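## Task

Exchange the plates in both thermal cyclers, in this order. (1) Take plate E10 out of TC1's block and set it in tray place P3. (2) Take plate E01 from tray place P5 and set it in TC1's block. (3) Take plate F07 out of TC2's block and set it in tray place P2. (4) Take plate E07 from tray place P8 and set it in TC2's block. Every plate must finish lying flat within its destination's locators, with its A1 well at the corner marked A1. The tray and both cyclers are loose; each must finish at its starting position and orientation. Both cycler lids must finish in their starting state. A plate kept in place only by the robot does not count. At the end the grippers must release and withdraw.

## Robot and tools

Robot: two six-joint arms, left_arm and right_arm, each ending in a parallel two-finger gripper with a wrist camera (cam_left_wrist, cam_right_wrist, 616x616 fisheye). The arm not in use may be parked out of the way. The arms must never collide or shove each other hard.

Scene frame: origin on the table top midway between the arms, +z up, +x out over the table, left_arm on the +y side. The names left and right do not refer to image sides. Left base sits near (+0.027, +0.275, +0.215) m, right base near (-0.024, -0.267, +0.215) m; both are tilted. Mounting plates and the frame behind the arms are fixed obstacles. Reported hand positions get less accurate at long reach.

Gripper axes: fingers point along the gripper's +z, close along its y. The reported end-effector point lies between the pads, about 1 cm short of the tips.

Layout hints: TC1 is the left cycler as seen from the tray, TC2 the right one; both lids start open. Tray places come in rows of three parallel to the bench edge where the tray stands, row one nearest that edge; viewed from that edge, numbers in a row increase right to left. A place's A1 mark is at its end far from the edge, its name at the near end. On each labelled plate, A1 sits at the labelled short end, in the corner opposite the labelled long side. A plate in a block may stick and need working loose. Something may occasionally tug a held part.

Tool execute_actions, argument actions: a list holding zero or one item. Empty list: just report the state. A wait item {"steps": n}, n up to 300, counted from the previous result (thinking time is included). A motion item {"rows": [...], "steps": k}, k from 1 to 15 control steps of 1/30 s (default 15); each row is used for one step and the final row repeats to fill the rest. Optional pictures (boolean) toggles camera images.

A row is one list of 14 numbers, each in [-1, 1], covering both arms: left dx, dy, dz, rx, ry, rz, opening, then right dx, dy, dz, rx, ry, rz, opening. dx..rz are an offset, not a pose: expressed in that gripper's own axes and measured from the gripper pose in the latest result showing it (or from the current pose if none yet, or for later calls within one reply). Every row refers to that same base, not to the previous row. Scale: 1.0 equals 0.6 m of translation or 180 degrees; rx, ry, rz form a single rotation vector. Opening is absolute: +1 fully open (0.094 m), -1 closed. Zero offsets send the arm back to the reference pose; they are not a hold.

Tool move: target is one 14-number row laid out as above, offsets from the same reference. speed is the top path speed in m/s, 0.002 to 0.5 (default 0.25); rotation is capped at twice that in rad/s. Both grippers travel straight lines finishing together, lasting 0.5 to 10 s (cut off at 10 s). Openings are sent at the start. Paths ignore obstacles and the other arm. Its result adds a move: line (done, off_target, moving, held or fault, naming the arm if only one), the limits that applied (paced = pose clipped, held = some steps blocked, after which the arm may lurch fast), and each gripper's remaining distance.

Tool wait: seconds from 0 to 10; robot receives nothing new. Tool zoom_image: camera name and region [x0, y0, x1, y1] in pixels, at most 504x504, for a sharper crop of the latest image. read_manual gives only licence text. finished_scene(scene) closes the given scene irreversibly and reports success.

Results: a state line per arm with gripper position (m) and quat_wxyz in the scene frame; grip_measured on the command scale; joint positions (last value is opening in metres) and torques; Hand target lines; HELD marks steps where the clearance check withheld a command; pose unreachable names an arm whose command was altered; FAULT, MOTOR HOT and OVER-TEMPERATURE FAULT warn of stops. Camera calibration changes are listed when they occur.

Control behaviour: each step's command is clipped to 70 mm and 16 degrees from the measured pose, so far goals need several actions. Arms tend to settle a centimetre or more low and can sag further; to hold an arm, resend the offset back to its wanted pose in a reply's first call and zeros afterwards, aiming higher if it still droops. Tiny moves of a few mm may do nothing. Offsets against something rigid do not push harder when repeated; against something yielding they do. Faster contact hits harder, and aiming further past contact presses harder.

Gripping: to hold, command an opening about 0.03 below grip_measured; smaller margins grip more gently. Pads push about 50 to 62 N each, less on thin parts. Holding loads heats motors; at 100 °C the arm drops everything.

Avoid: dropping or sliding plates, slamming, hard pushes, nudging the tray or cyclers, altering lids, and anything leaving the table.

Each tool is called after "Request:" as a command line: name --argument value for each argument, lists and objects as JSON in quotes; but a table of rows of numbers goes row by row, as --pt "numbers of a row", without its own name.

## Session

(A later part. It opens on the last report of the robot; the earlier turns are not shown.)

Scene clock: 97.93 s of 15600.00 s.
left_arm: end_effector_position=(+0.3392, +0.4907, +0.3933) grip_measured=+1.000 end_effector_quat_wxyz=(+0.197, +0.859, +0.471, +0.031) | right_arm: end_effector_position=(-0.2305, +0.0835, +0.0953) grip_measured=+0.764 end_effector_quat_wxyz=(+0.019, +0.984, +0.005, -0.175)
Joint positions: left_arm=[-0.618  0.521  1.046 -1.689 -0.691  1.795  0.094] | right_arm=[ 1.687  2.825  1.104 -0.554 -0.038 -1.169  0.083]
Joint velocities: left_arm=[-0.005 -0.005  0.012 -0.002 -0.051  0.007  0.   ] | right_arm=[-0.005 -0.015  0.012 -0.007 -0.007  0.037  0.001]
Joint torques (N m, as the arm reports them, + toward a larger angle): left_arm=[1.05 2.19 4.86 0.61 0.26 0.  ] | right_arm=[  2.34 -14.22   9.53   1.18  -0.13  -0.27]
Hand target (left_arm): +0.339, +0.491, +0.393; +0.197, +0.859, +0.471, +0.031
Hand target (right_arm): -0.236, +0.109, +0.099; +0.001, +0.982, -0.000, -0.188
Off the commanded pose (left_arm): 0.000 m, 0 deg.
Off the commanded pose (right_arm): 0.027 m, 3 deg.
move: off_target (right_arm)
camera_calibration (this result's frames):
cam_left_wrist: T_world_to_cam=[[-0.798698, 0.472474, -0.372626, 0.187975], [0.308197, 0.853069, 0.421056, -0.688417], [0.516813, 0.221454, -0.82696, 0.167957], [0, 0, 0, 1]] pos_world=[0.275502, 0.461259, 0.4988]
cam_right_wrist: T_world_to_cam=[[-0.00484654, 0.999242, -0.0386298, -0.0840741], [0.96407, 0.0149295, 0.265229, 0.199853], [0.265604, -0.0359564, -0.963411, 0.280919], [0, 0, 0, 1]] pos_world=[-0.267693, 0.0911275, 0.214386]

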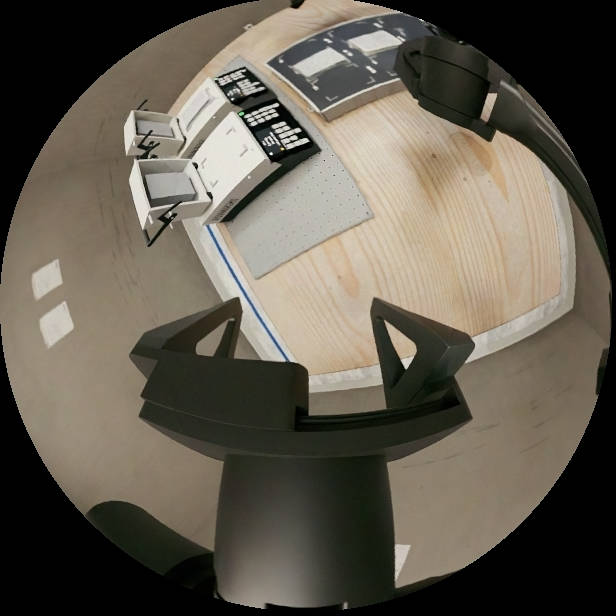

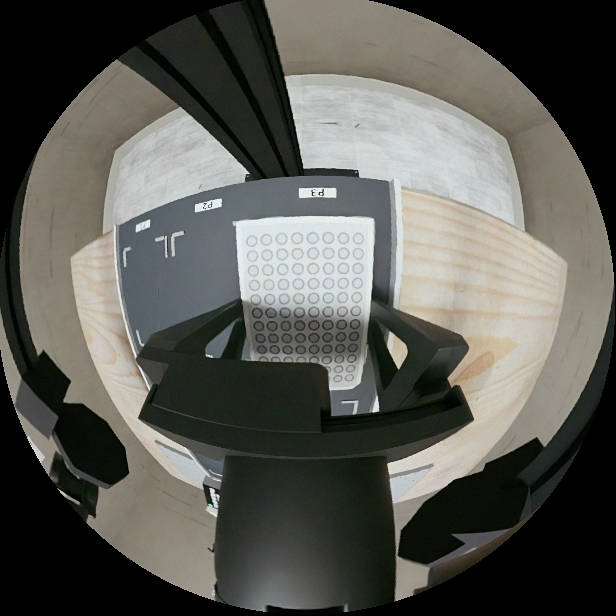

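Request:
move --target '[0,0,0,0,0,0,1, 0,-0.07,0,0.012,-0.008,0,0.6]' --speed 0.05

Request:
zoom_image --camera "cam_right_wrist" --region '[130, 100, 480, 400]'

Scene clock: 99.90 s of 15600.00 s.
left_arm: end_effector_position=(+0.3392, +0.4907, +0.3933) grip_measured=+1.000 end_effector_quat_wxyz=(+0.197, +0.859, +0.471, +0.031) | right_arm: end_effector_position=(-0.2279, +0.1086, +0.0952) grip_measured=+0.764 end_effector_quat_wxyz=(+0.004, +0.984, +0.005, -0.180)
Joint positions: left_arm=[-0.618  0.521  1.046 -1.689 -0.691  1.795  0.094] | right_arm=[ 1.648  2.844  1.152 -0.554 -0.013 -1.203  0.083]
Joint velocities: left_arm=[ 0.005  0.005  0.002 -0.022 -0.022 -0.007  0.   ] | right_arm=[-0.015  0.005 -0.002 -0.012 -0.051 -0.066 -0.   ]
Joint torques (N m, as the arm reports them, + toward a larger angle): left_arm=[ 0.54  2.44  4.88  0.59  0.28 -0.03] | right_arm=[  3.17 -14.63   9.11   0.32  -0.14  -0.17]
Hand target (left_arm): +0.339, +0.491, +0.393; +0.197, +0.859, +0.471, +0.031
Hand target (right_arm): -0.230, +0.125, +0.094; -0.000, +0.982, +0.002, -0.187
Off the commanded pose (left_arm): 0.000 m, 0 deg.
Off the commanded pose (right_arm): 0.017 m, 1 deg.
move: off_target (right_arm)
camera_calibration (this result's frames):
cam_left_wrist: T_world_to_cam=[[-0.798698, 0.472474, -0.372626, 0.187975], [0.308197, 0.853069, 0.421056, -0.688417], [0.516813, 0.221454, -0.82696, 0.167957], [0, 0, 0, 1]] pos_world=[0.275502, 0.461259, 0.4988]
cam_right_wrist: T_world_to_cam=[[0.00111719, 0.999943, -0.0105901, -0.110523], [0.967008, 0.0016175, 0.254741, 0.200122], [0.254744, -0.0105253, -0.966951, 0.276161], [0, 0, 0, 1]] pos_world=[-0.263747, 0.1131, 0.214885]

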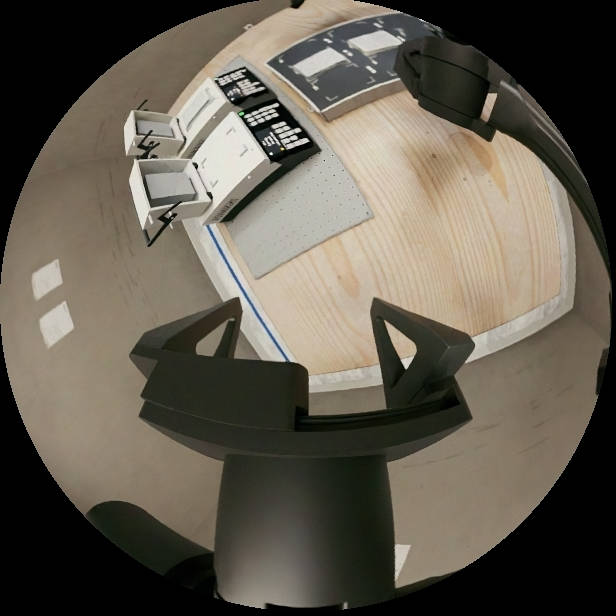

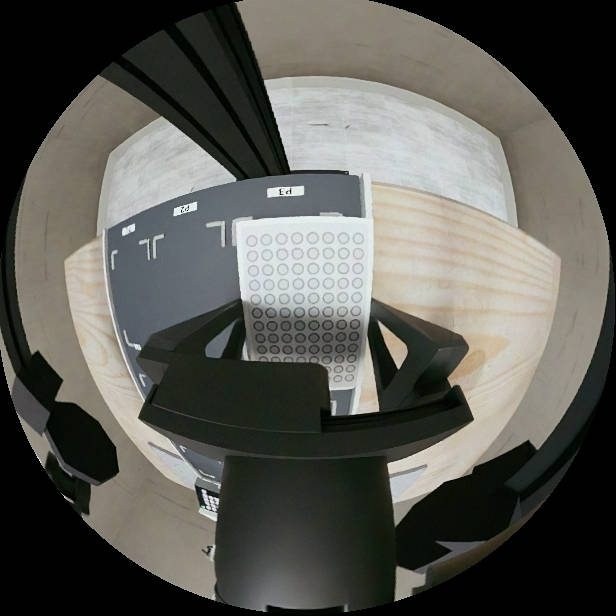

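Region (130, 100, 480, 400) of cam_right_wrist's 616x616 image, scaled by 1.440, with more detail than that image has; it fills the top 432 rows of this view, and the rest is white.

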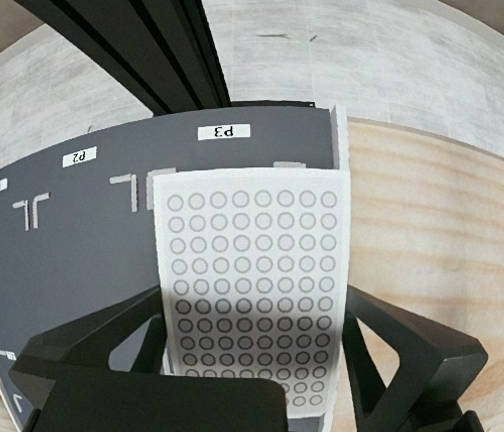

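Request:
move --target '[0,0,0,0,0,0,1, 0,0.027,0,0,-0.005,0,0.6]' --speed 0.05

Request:
zoom_image --camera "cam_right_wrist" --region '[130, 100, 480, 400]'

Scene clock: 101.43 s of 15600.00 s.
left_arm: end_effector_position=(+0.3392, +0.4907, +0.3933) grip_measured=+1.000 end_effector_quat_wxyz=(+0.197, +0.859, +0.471, +0.031) | right_arm: end_effector_position=(-0.2267, +0.0903, +0.0879) grip_measured=+0.764 end_effector_quat_wxyz=(+0.015, +0.982, +0.007, -0.186)
Joint positions: left_arm=[-0.618  0.521  1.046 -1.689 -0.691  1.795  0.094] | right_arm=[ 1.648  2.839  1.108 -0.53  -0.032 -1.203  0.083]
Joint velocities: left_arm=[-0.005 -0.005 -0.002 -0.012  0.081  0.066  0.   ] | right_arm=[-0.015 -0.024  0.007  0.012 -0.022 -0.007 -0.001]
Joint torques (N m, as the arm reports them, + toward a larger angle): left_arm=[1.23 2.51 4.87 0.65 0.26 0.  ] | right_arm=[  4.98 -16.53   4.92   1.06  -0.35  -0.04]
Hand target (left_arm): +0.339, +0.491, +0.393; +0.197, +0.859, +0.471, +0.031
Hand target (right_arm): -0.228, +0.092, +0.095; +0.005, +0.982, +0.005, -0.188
Off the commanded pose (left_arm): 0.000 m, 0 deg.
Off the commanded pose (right_arm): 0.008 m, 1 deg.
move: done
camera_calibration (this result's frames):
cam_left_wrist: T_world_to_cam=[[-0.798698, 0.472474, -0.372626, 0.187975], [0.308197, 0.853069, 0.421056, -0.688417], [0.516813, 0.221454, -0.82696, 0.167957], [0, 0, 0, 1]] pos_world=[0.275502, 0.461259, 0.4988]
cam_right_wrist: T_world_to_cam=[[-0.00657151, 0.999481, -0.0315365, -0.0921486], [0.969866, 0.0140515, 0.243234, 0.20134], [0.243551, -0.0289878, -0.969455, 0.267917], [0, 0, 0, 1]] pos_world=[-0.26113, 0.0970379, 0.207855]

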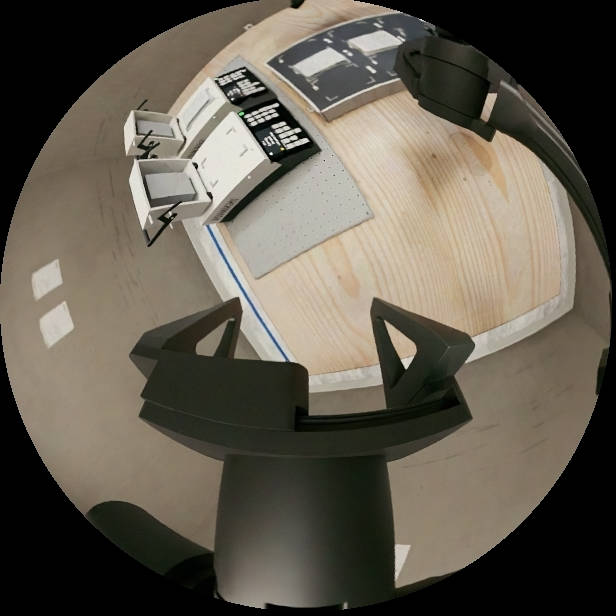

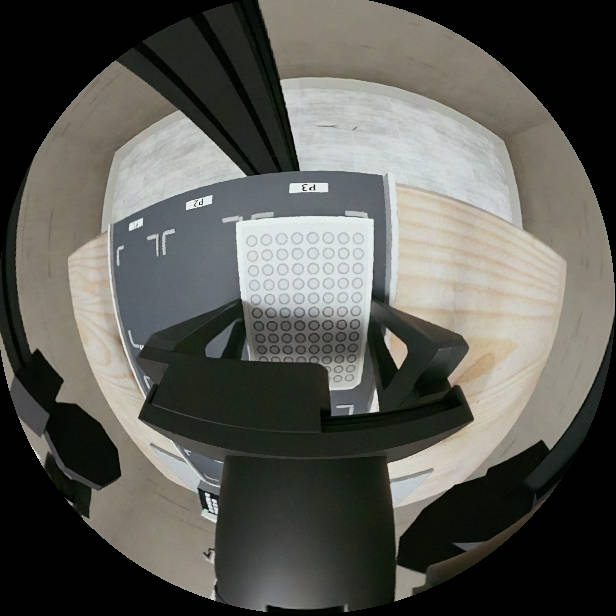

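Region (130, 100, 480, 400) of cam_right_wrist's 616x616 image, scaled by 1.440, with more detail than that image has; it fills the top 432 rows of this view, and the rest is white.

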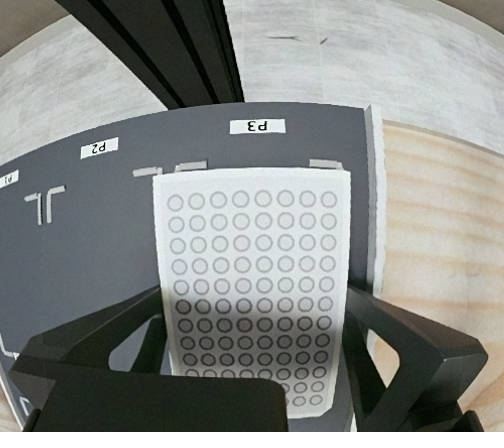

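Request:
move --target '[0,0,0,0,0,0,1, 0,-0.03,0.03,0.01,0,0,0.6]' --speed 0.03

Request:
zoom_image --camera "cam_right_wrist" --region '[130, 100, 480, 400]'

Scene clock: 103.63 s of 15600.00 s.
left_arm: end_effector_position=(+0.3392, +0.4907, +0.3933) grip_measured=+1.000 end_effector_quat_wxyz=(+0.197, +0.859, +0.471, +0.031) | right_arm: end_effector_position=(-0.2284, +0.0898, +0.0727) grip_measured=+0.764 end_effector_quat_wxyz=(+0.011, +0.984, +0.007, -0.178)
Joint positions: left_arm=[-0.618  0.521  1.046 -1.689 -0.691  1.795  0.094] | right_arm=[ 1.648  2.872  1.108 -0.496 -0.013 -1.204  0.083]
Joint velocities: left_arm=[ 0.005 -0.015  0.007 -0.007 -0.051 -0.037  0.   ] | right_arm=[-0.005 -0.005  0.007  0.007 -0.007  0.007 -0.   ]
Joint torques (N m, as the arm reports them, + toward a larger angle): left_arm=[ 0.78  2.03  4.84  0.62  0.3  -0.04] | right_arm=[  3.03 -15.14   8.3    1.17  -0.16  -0.21]
Hand target (left_arm): +0.339, +0.491, +0.393; +0.197, +0.859, +0.471, +0.031
Hand target (right_arm): -0.233, +0.107, +0.071; -0.000, +0.983, +0.004, -0.186
Off the commanded pose (left_arm): 0.000 m, 0 deg.
Off the commanded pose (right_arm): 0.019 m, 2 deg.
move: off_target (right_arm)
camera_calibration (this result's frames):
cam_left_wrist: T_world_to_cam=[[-0.798698, 0.472474, -0.372626, 0.187975], [0.308197, 0.853069, 0.421056, -0.688417], [0.516813, 0.221454, -0.82696, 0.167957], [0, 0, 0, 1]] pos_world=[0.275502, 0.461259, 0.4988]
cam_right_wrist: T_world_to_cam=[[-0.00505135, 0.999719, -0.0231779, -0.0924288], [0.965661, 0.0108974, 0.259576, 0.20482], [0.259756, -0.0210708, -0.965444, 0.256311], [0, 0, 0, 1]] pos_world=[-0.264831, 0.0955714, 0.192145]

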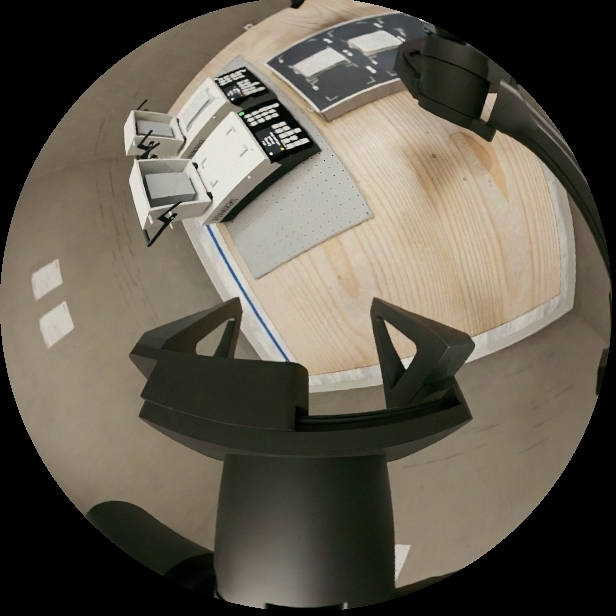

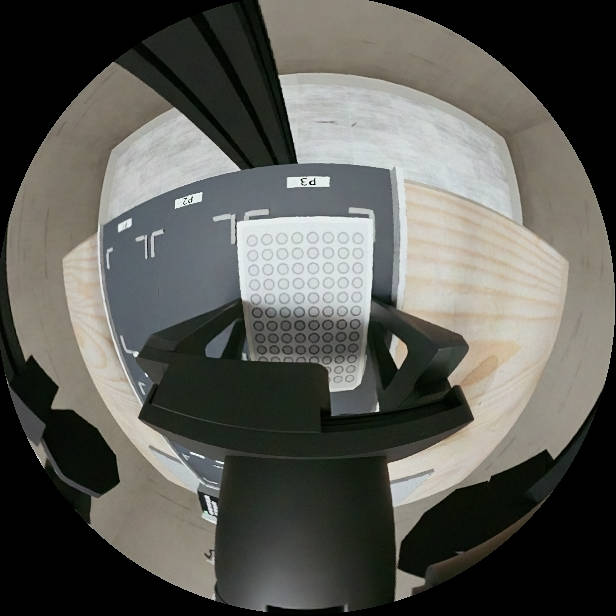

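Region (130, 100, 480, 400) of cam_right_wrist's 616x616 image, scaled by 1.440, with more detail than that image has; it fills the top 432 rows of this view, and the rest is white.

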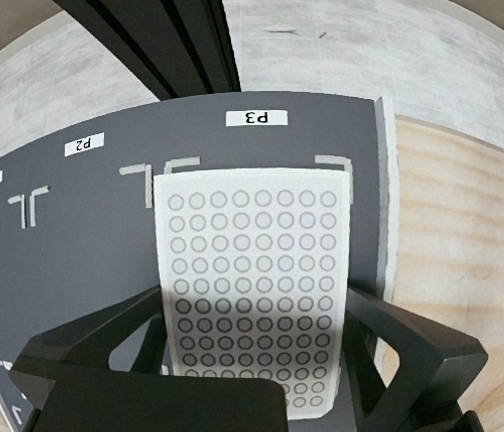

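Request:
move --target '[0,0,0,0,0,0,1, -0.015,-0.055,0.004,0.007,-0.005,0,0.6]' --speed 0.03

Request:
zoom_image --camera "cam_right_wrist" --region '[130, 100, 480, 400]'

Scene clock: 105.83 s of 15600.00 s.
left_arm: end_effector_position=(+0.3392, +0.4907, +0.3933) grip_measured=+1.000 end_effector_quat_wxyz=(+0.197, +0.859, +0.471, +0.031) | right_arm: end_effector_position=(-0.2348, +0.1072, +0.0745) grip_measured=+0.764 end_effector_quat_wxyz=(+0.003, +0.984, +0.007, -0.180)
Joint positions: left_arm=[-0.618  0.521  1.046 -1.689 -0.691  1.795  0.094] | right_arm=[ 1.648  2.891  1.155 -0.507 -0.012 -1.208  0.083]
Joint velocities: left_arm=[-0.005 -0.005  0.002 -0.007  0.007  0.066  0.   ] | right_arm=[-0.015  0.015 -0.012  0.012 -0.051 -0.022 -0.   ]
Joint torques (N m, as the arm reports them, + toward a larger angle): left_arm=[ 1.04  2.5   5.01  0.64  0.28 -0.02] | right_arm=[  2.94 -14.74   8.73   0.06  -0.13  -0.23]
Hand target (left_arm): +0.339, +0.491, +0.393; +0.197, +0.859, +0.471, +0.031
Hand target (right_arm): -0.237, +0.122, +0.073; -0.000, +0.983, +0.005, -0.185
Off the commanded pose (left_arm): 0.000 m, 0 deg.
Off the commanded pose (right_arm): 0.016 m, 1 deg.
move: off_target (right_arm)
camera_calibration (this result's frames):
cam_left_wrist: T_world_to_cam=[[-0.798698, 0.472474, -0.372626, 0.187975], [0.308197, 0.853069, 0.421056, -0.688417], [0.516813, 0.221454, -0.82696, 0.167957], [0, 0, 0, 1]] pos_world=[0.275502, 0.461259, 0.4988]
cam_right_wrist: T_world_to_cam=[[-0.00281301, 0.999972, -0.00690275, -0.110523], [0.967005, 0.00447857, 0.254717, 0.211738], [0.254741, -0.00595847, -0.966991, 0.25741], [0, 0, 0, 1]] pos_world=[-0.270635, 0.111106, 0.194217]

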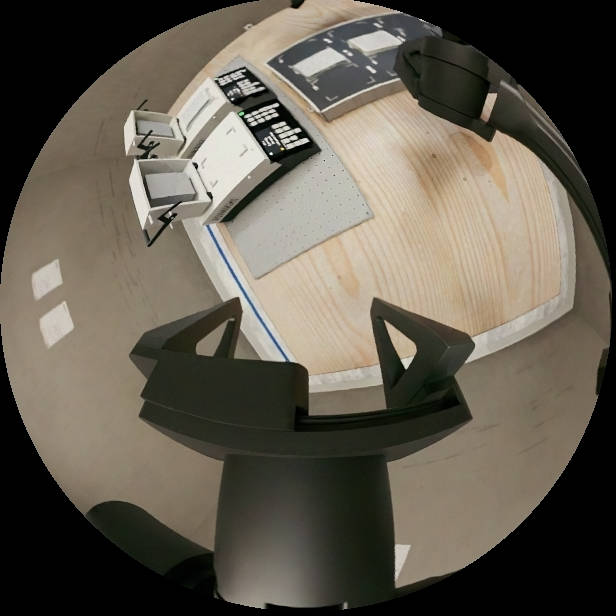

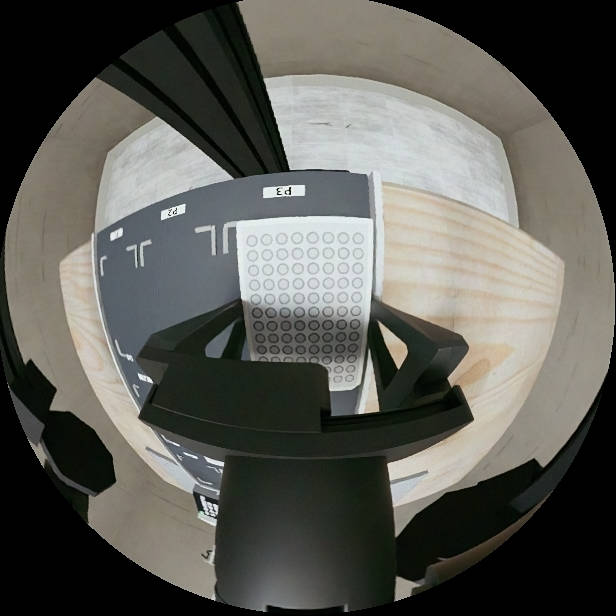

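Region (130, 100, 480, 400) of cam_right_wrist's 616x616 image, scaled by 1.440, with more detail than that image has; it fills the top 432 rows of this view, and the rest is white.

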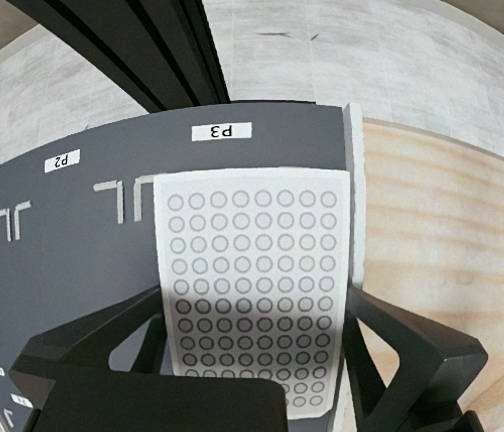

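Request:
move --target '[0,0,0,0,0,0,1, 0.002,0.019,-0.008,0,-0.004,0,0.6]' --speed 0.03

Request:
zoom_image --camera "cam_right_wrist" --region '[130, 100, 480, 400]'

Scene clock: 107.20 s of 15600.00 s.
left_arm: end_effector_position=(+0.3392, +0.4907, +0.3933) grip_measured=+1.000 end_effector_quat_wxyz=(+0.197, +0.859, +0.471, +0.031) | right_arm: end_effector_position=(-0.2322, +0.0963, +0.0749) grip_measured=+0.764 end_effector_quat_wxyz=(+0.009, +0.983, +0.008, -0.184)
Joint positions: left_arm=[-0.618  0.521  1.046 -1.689 -0.691  1.795  0.094] | right_arm=[ 1.648  2.877  1.125 -0.501 -0.022 -1.208  0.083]
Joint velocities: left_arm=[-0.005 -0.015  0.012 -0.012 -0.066 -0.051  0.   ] | right_arm=[-0.015 -0.005  0.002 -0.002 -0.007 -0.081 -0.   ]
Joint torques (N m, as the arm reports them, + toward a larger angle): left_arm=[ 0.88  2.42  4.87  0.65  0.27 -0.03] | right_arm=[  4.36 -17.02   4.54   1.19  -0.34  -0.11]
Hand target (left_arm): +0.339, +0.491, +0.393; +0.197, +0.859, +0.471, +0.031
Hand target (right_arm): -0.232, +0.096, +0.079; +0.003, +0.982, +0.007, -0.186
Off the commanded pose (left_arm): 0.000 m, 0 deg.
Off the commanded pose (right_arm): 0.004 m, 1 deg.
move: done
camera_calibration (this result's frames):
cam_left_wrist: T_world_to_cam=[[-0.798698, 0.472474, -0.372626, 0.187975], [0.308197, 0.853069, 0.421056, -0.688417], [0.516813, 0.221454, -0.82696, 0.167957], [0, 0, 0, 1]] pos_world=[0.275502, 0.461259, 0.4988]
cam_right_wrist: T_world_to_cam=[[-0.00734628, 0.999809, -0.0181014, -0.099825], [0.968658, 0.0116097, 0.248127, 0.209349], [0.24829, -0.0157113, -0.968558, 0.256601], [0, 0, 0, 1]] pos_world=[-0.267233, 0.101407, 0.194781]

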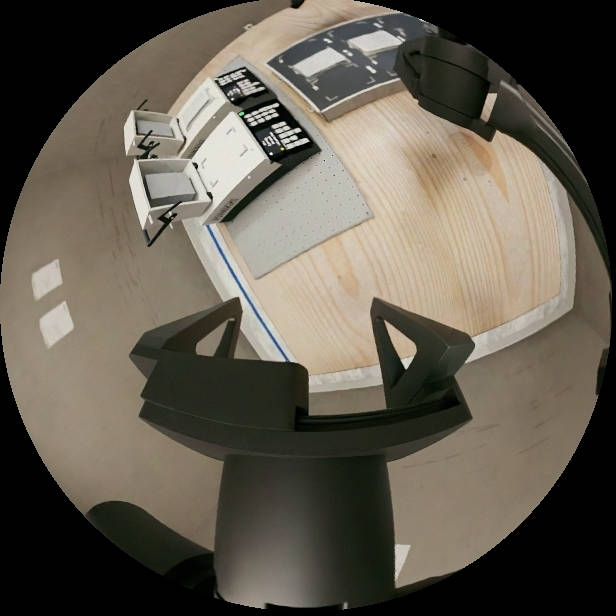

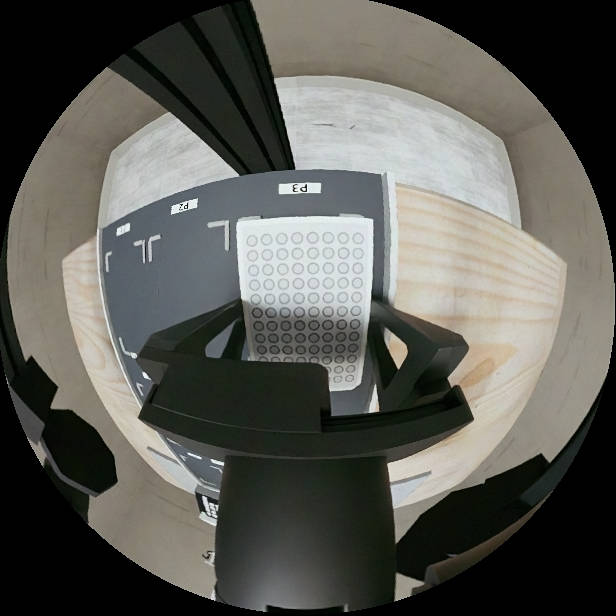

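Region (130, 100, 480, 400) of cam_right_wrist's 616x616 image, scaled by 1.440, with more detail than that image has; it fills the top 432 rows of this view, and the rest is white.

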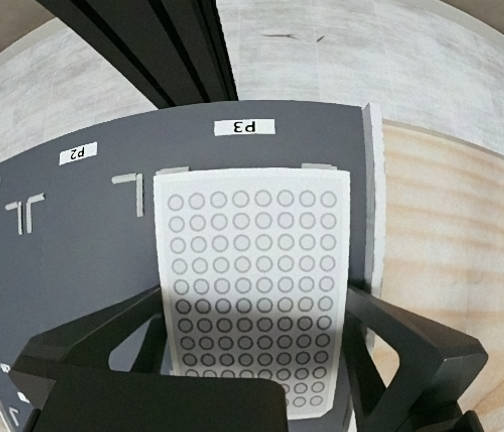

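Request:
move --target '[0,0,0,0,0,0,1, 0.015,0.004,0.039,0,0,0,0.6]' --speed 0.02

Request:
zoom_image --camera "cam_right_wrist" --region '[130, 100, 480, 400]'

Scene clock: 109.80 s of 15600.00 s.
left_arm: end_effector_position=(+0.3392, +0.4907, +0.3933) grip_measured=+1.000 end_effector_quat_wxyz=(+0.197, +0.859, +0.471, +0.031) | right_arm: end_effector_position=(-0.2333, +0.1020, +0.0695) grip_measured=+0.764 end_effector_quat_wxyz=(-0.005, +0.983, +0.007, -0.182)
Joint positions: left_arm=[-0.618  0.521  1.046 -1.689 -0.691  1.795  0.094] | right_arm=[ 1.646  2.889  1.125 -0.465 -0.008 -1.211  0.083]
Joint velocities: left_arm=[ 0.005 -0.015  0.007 -0.012  0.081 -0.022  0.   ] | right_arm=[-0.005 -0.005 -0.002 -0.012  0.037 -0.007 -0.   ]
Joint torques (N m, as the arm reports them, + toward a larger angle): left_arm=[ 1.07  2.4   4.95  0.66  0.29 -0.03] | right_arm=[  2.52 -13.75   5.01   1.51  -0.2   -0.27]
Hand target (left_arm): +0.339, +0.491, +0.393; +0.197, +0.859, +0.471, +0.031
Hand target (right_arm): -0.232, +0.092, +0.051; +0.009, +0.983, +0.008, -0.184
Off the commanded pose (left_arm): 0.000 m, 0 deg.
Off the commanded pose (right_arm): 0.021 m, 2 deg.
move: off_target (right_arm)
camera_calibration (this result's frames):
cam_left_wrist: T_world_to_cam=[[-0.798698, 0.472474, -0.372626, 0.187975], [0.308197, 0.853069, 0.421056, -0.688417], [0.516813, 0.221454, -0.82696, 0.167957], [0, 0, 0, 1]] pos_world=[0.275502, 0.461259, 0.4988]
cam_right_wrist: T_world_to_cam=[[0.000494106, 0.999969, 0.00784513, -0.105623], [0.96795, -0.00244851, 0.251132, 0.212786], [0.251143, 0.00746961, -0.967921, 0.24999], [0, 0, 0, 1]] pos_world=[-0.268698, 0.104273, 0.189362]

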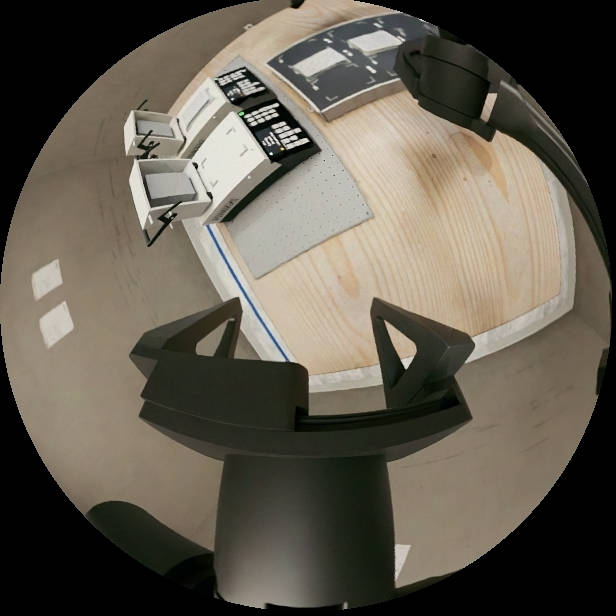

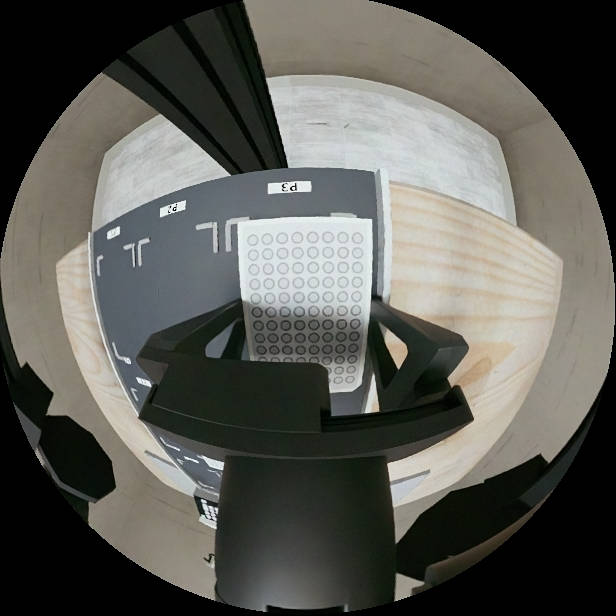

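Region (130, 100, 480, 400) of cam_right_wrist's 616x616 image, scaled by 1.440, with more detail than that image has; it fills the top 432 rows of this view, and the rest is white.

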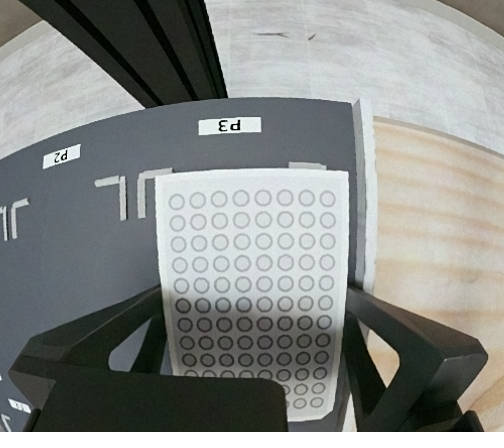

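Request:
move --target '[0,0,0,0,0,0,1, 0.004,0.022,0.005,0,0,0,0.6]' --speed 0.02

Request:
zoom_image --camera "cam_right_wrist" --region '[130, 100, 480, 400]'

Scene clock: 111.53 s of 15600.00 s.
left_arm: end_effector_position=(+0.3392, +0.4907, +0.3933) grip_measured=+1.000 end_effector_quat_wxyz=(+0.197, +0.859, +0.471, +0.031) | right_arm: end_effector_position=(-0.2325, +0.0989, +0.0693) grip_measured=+0.764 end_effector_quat_wxyz=(-0.010, +0.983, +0.006, -0.185)
Joint positions: left_arm=[-0.618  0.521  1.046 -1.689 -0.691  1.795  0.094] | right_arm=[ 1.646  2.881  1.106 -0.44  -0.01  -1.211  0.083]
Joint velocities: left_arm=[-0.005 -0.024  0.007  0.007  0.037  0.022  0.   ] | right_arm=[-0.015  0.015 -0.002  0.012 -0.037 -0.066  0.   ]
Joint torques (N m, as the arm reports them, + toward a larger angle): left_arm=[ 0.86  2.52  4.97  0.67  0.27 -0.03] | right_arm=[  4.76 -16.09   3.92   0.98  -0.34  -0.06]
Hand target (left_arm): +0.339, +0.491, +0.393; +0.197, +0.859, +0.471, +0.031
Hand target (right_arm): -0.232, +0.089, +0.066; -0.005, +0.983, +0.007, -0.182
Off the commanded pose (left_arm): 0.000 m, 0 deg.
Off the commanded pose (right_arm): 0.011 m, 1 deg.
move: off_target (right_arm)
camera_calibration (this result's frames):
cam_left_wrist: T_world_to_cam=[[-0.798698, 0.472474, -0.372626, 0.187975], [0.308197, 0.853069, 0.421056, -0.688417], [0.516813, 0.221454, -0.82696, 0.167957], [0, 0, 0, 1]] pos_world=[0.275502, 0.461259, 0.4988]
cam_right_wrist: T_world_to_cam=[[0.00424595, 0.999832, 0.0178414, -0.102375], [0.969478, -0.00848951, 0.245033, 0.213404], [0.245143, 0.0162565, -0.969351, 0.247442], [0, 0, 0, 1]] pos_world=[-0.267115, 0.100147, 0.189394]

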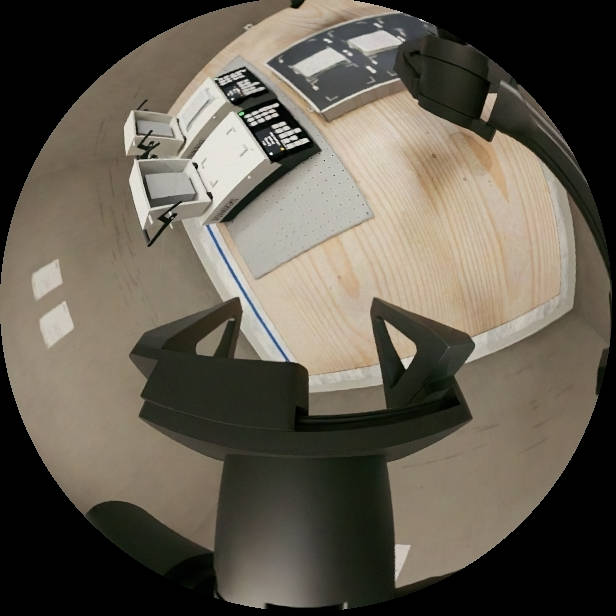

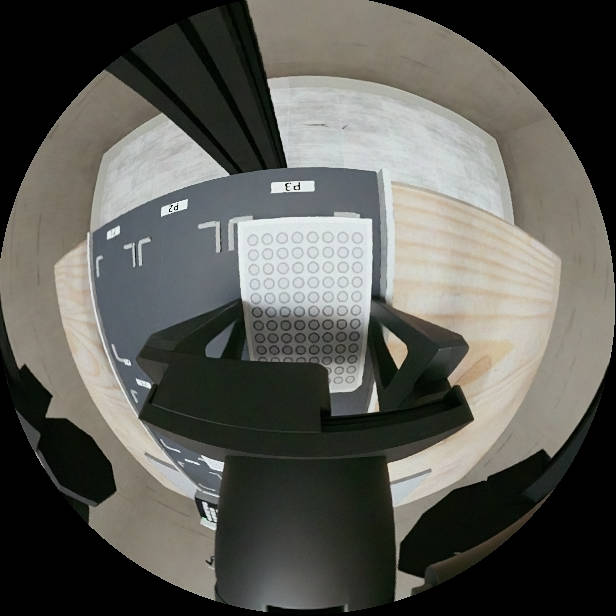

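Region (130, 100, 480, 400) of cam_right_wrist's 616x616 image, scaled by 1.440, with more detail than that image has; it fills the top 432 rows of this view, and the rest is white.

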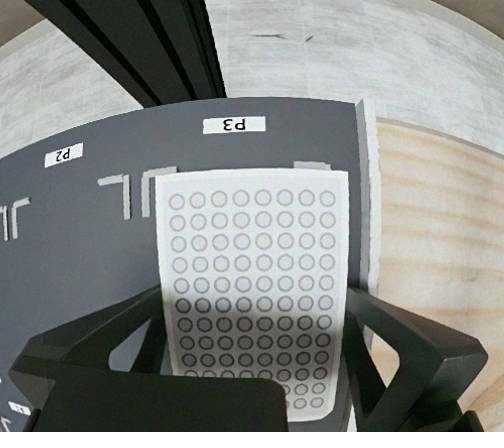

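Request:
move --target '[0,0,0,0,0,0,1, 0.002,0.022,0.0,-0.006,0,0,0.6]' --speed 0.02

Request:
zoom_image --camera "cam_right_wrist" --region '[130, 100, 480, 400]'

Scene clock: 113.03 s of 15600.00 s.
left_arm: end_effector_position=(+0.3392, +0.4907, +0.3933) grip_measured=+1.000 end_effector_quat_wxyz=(+0.197, +0.859, +0.471, +0.031) | right_arm: end_effector_position=(-0.2324, +0.0959, +0.0702) grip_measured=+0.764 end_effector_quat_wxyz=(-0.007, +0.982, +0.006, -0.188)
Joint positions: left_arm=[-0.618  0.521  1.046 -1.689 -0.691  1.795  0.094] | right_arm=[ 1.646  2.877  1.098 -0.44  -0.018 -1.211  0.083]
Joint velocities: left_arm=[-0.015 -0.005 -0.002 -0.002 -0.037 -0.007  0.   ] | right_arm=[ 0.005 -0.015  0.007  0.007 -0.081 -0.007  0.   ]
Joint torques (N m, as the arm reports them, + toward a larger angle): left_arm=[ 0.94  2.23  4.92  0.57  0.24 -0.03] | right_arm=[  4.75 -16.33   3.92   0.58  -0.39  -0.06]
Hand target (left_arm): +0.339, +0.491, +0.393; +0.197, +0.859, +0.471, +0.031
Hand target (right_arm): -0.231, +0.086, +0.069; -0.001, +0.983, +0.008, -0.185
Off the commanded pose (left_arm): 0.000 m, 0 deg.
Off the commanded pose (right_arm): 0.010 m, 1 deg.
move: done
camera_calibration (this result's frames):
cam_left_wrist: T_world_to_cam=[[-0.798698, 0.472474, -0.372626, 0.187975], [0.308197, 0.853069, 0.421056, -0.688417], [0.516813, 0.221454, -0.82696, 0.167957], [0, 0, 0, 1]] pos_world=[0.275502, 0.461259, 0.4988]
cam_right_wrist: T_world_to_cam=[[0.00235503, 0.999914, 0.0129319, -0.0994323], [0.970974, -0.0053795, 0.239126, 0.213539], [0.239175, 0.0119934, -0.970902, 0.247427], [0, 0, 0, 1]] pos_world=[-0.266285, 0.0976049, 0.190451]

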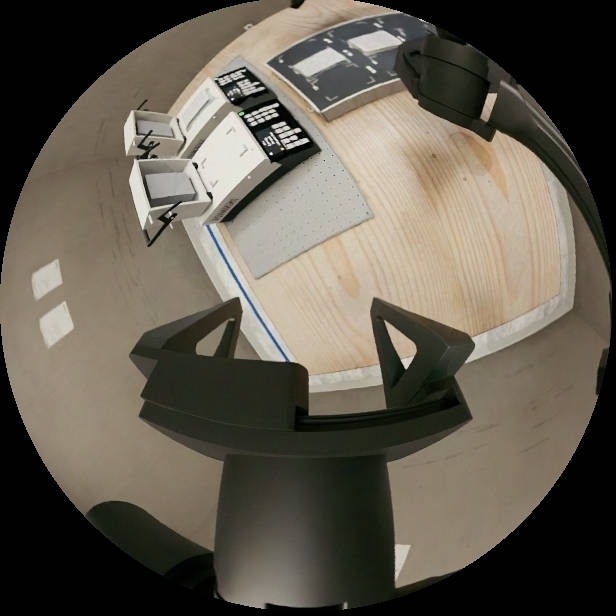

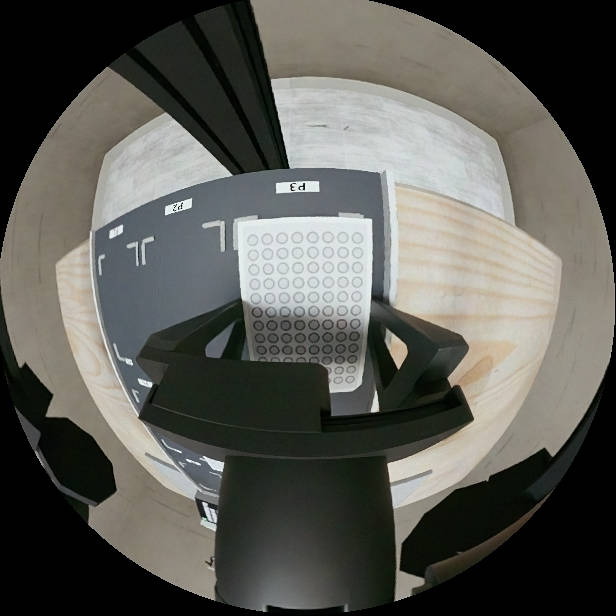

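Region (130, 100, 480, 400) of cam_right_wrist's 616x616 image, scaled by 1.440, with more detail than that image has; it fills the top 432 rows of this view, and the rest is white.

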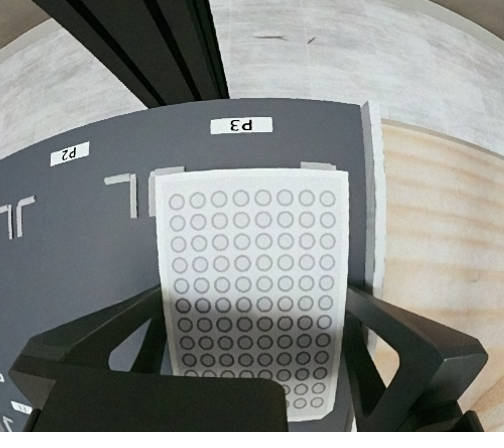

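Once more.

Request:
move --target '[0,0,0,0,0,0,1, 0.004,0.022,0.004,-0.004,0,0,0.6]' --speed 0.02

Request:
zoom_image --camera "cam_right_wrist" --region '[130, 100, 480, 400]'

Scene clock: 114.70 s of 15600.00 s.
left_arm: end_effector_position=(+0.3392, +0.4907, +0.3933) grip_measured=+1.000 end_effector_quat_wxyz=(+0.197, +0.859, +0.471, +0.031) | right_arm: end_effector_position=(-0.2324, +0.0954, +0.0701) grip_measured=+0.764 end_effector_quat_wxyz=(-0.011, +0.982, +0.006, -0.190)
Joint positions: left_arm=[-0.618  0.521  1.046 -1.689 -0.691  1.795  0.094] | right_arm=[ 1.646  2.874  1.092 -0.429 -0.019 -1.211  0.083]
Joint velocities: left_arm=[ 0.005 -0.005 -0.007  0.007  0.051  0.081  0.   ] | right_arm=[-0.005 -0.005  0.002  0.002  0.022 -0.037  0.   ]
Joint torques (N m, as the arm reports them, + toward a larger angle): left_arm=[ 0.51  2.15  4.94  0.77  0.27 -0.05] | right_arm=[  4.52 -16.08   3.61   0.53  -0.47  -0.08]
Hand target (left_arm): +0.339, +0.491, +0.393; +0.197, +0.859, +0.471, +0.031
Hand target (right_arm): -0.231, +0.083, +0.067; -0.001, +0.982, +0.008, -0.188
Off the commanded pose (left_arm): 0.000 m, 0 deg.
Off the commanded pose (right_arm): 0.013 m, 1 deg.
move: off_target (right_arm)
camera_calibration (this result's frames):
cam_left_wrist: T_world_to_cam=[[-0.798698, 0.472474, -0.372626, 0.187975], [0.308197, 0.853069, 0.421056, -0.688417], [0.516813, 0.221454, -0.82696, 0.167957], [0, 0, 0, 1]] pos_world=[0.275502, 0.461259, 0.4988]
cam_right_wrist: T_world_to_cam=[[0.00458483, 0.999812, 0.0188617, -0.0988828], [0.97184, -0.00889883, 0.235474, 0.214412], [0.235598, 0.0172509, -0.971698, 0.246104], [0, 0, 0, 1]] pos_world=[-0.265903, 0.0965267, 0.190515]

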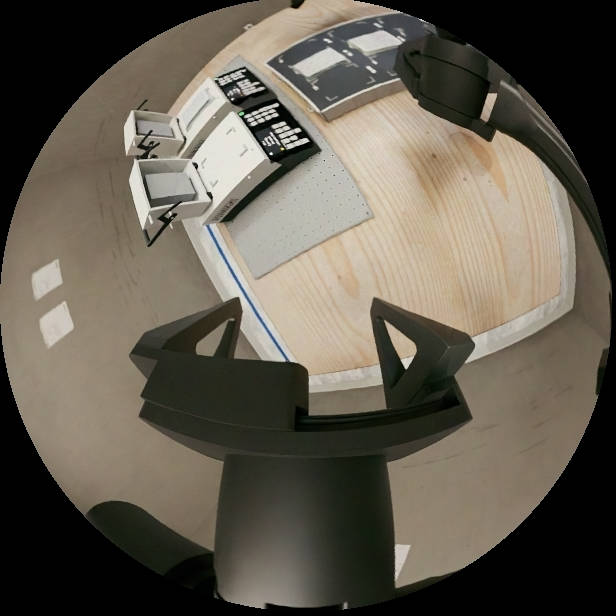

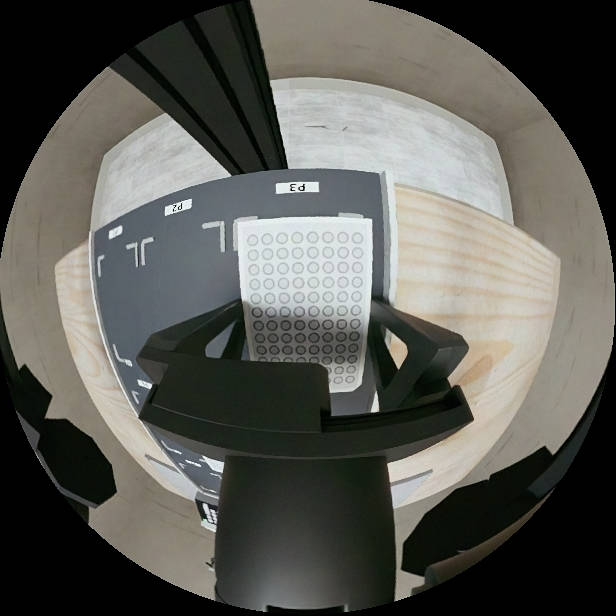

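Region (130, 100, 480, 400) of cam_right_wrist's 616x616 image, scaled by 1.440, with more detail than that image has; it fills the top 432 rows of this view, and the rest is white.

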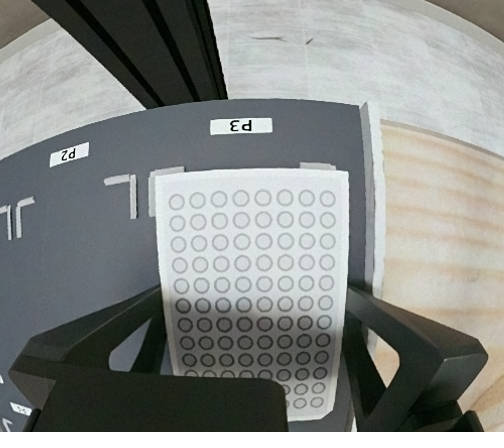

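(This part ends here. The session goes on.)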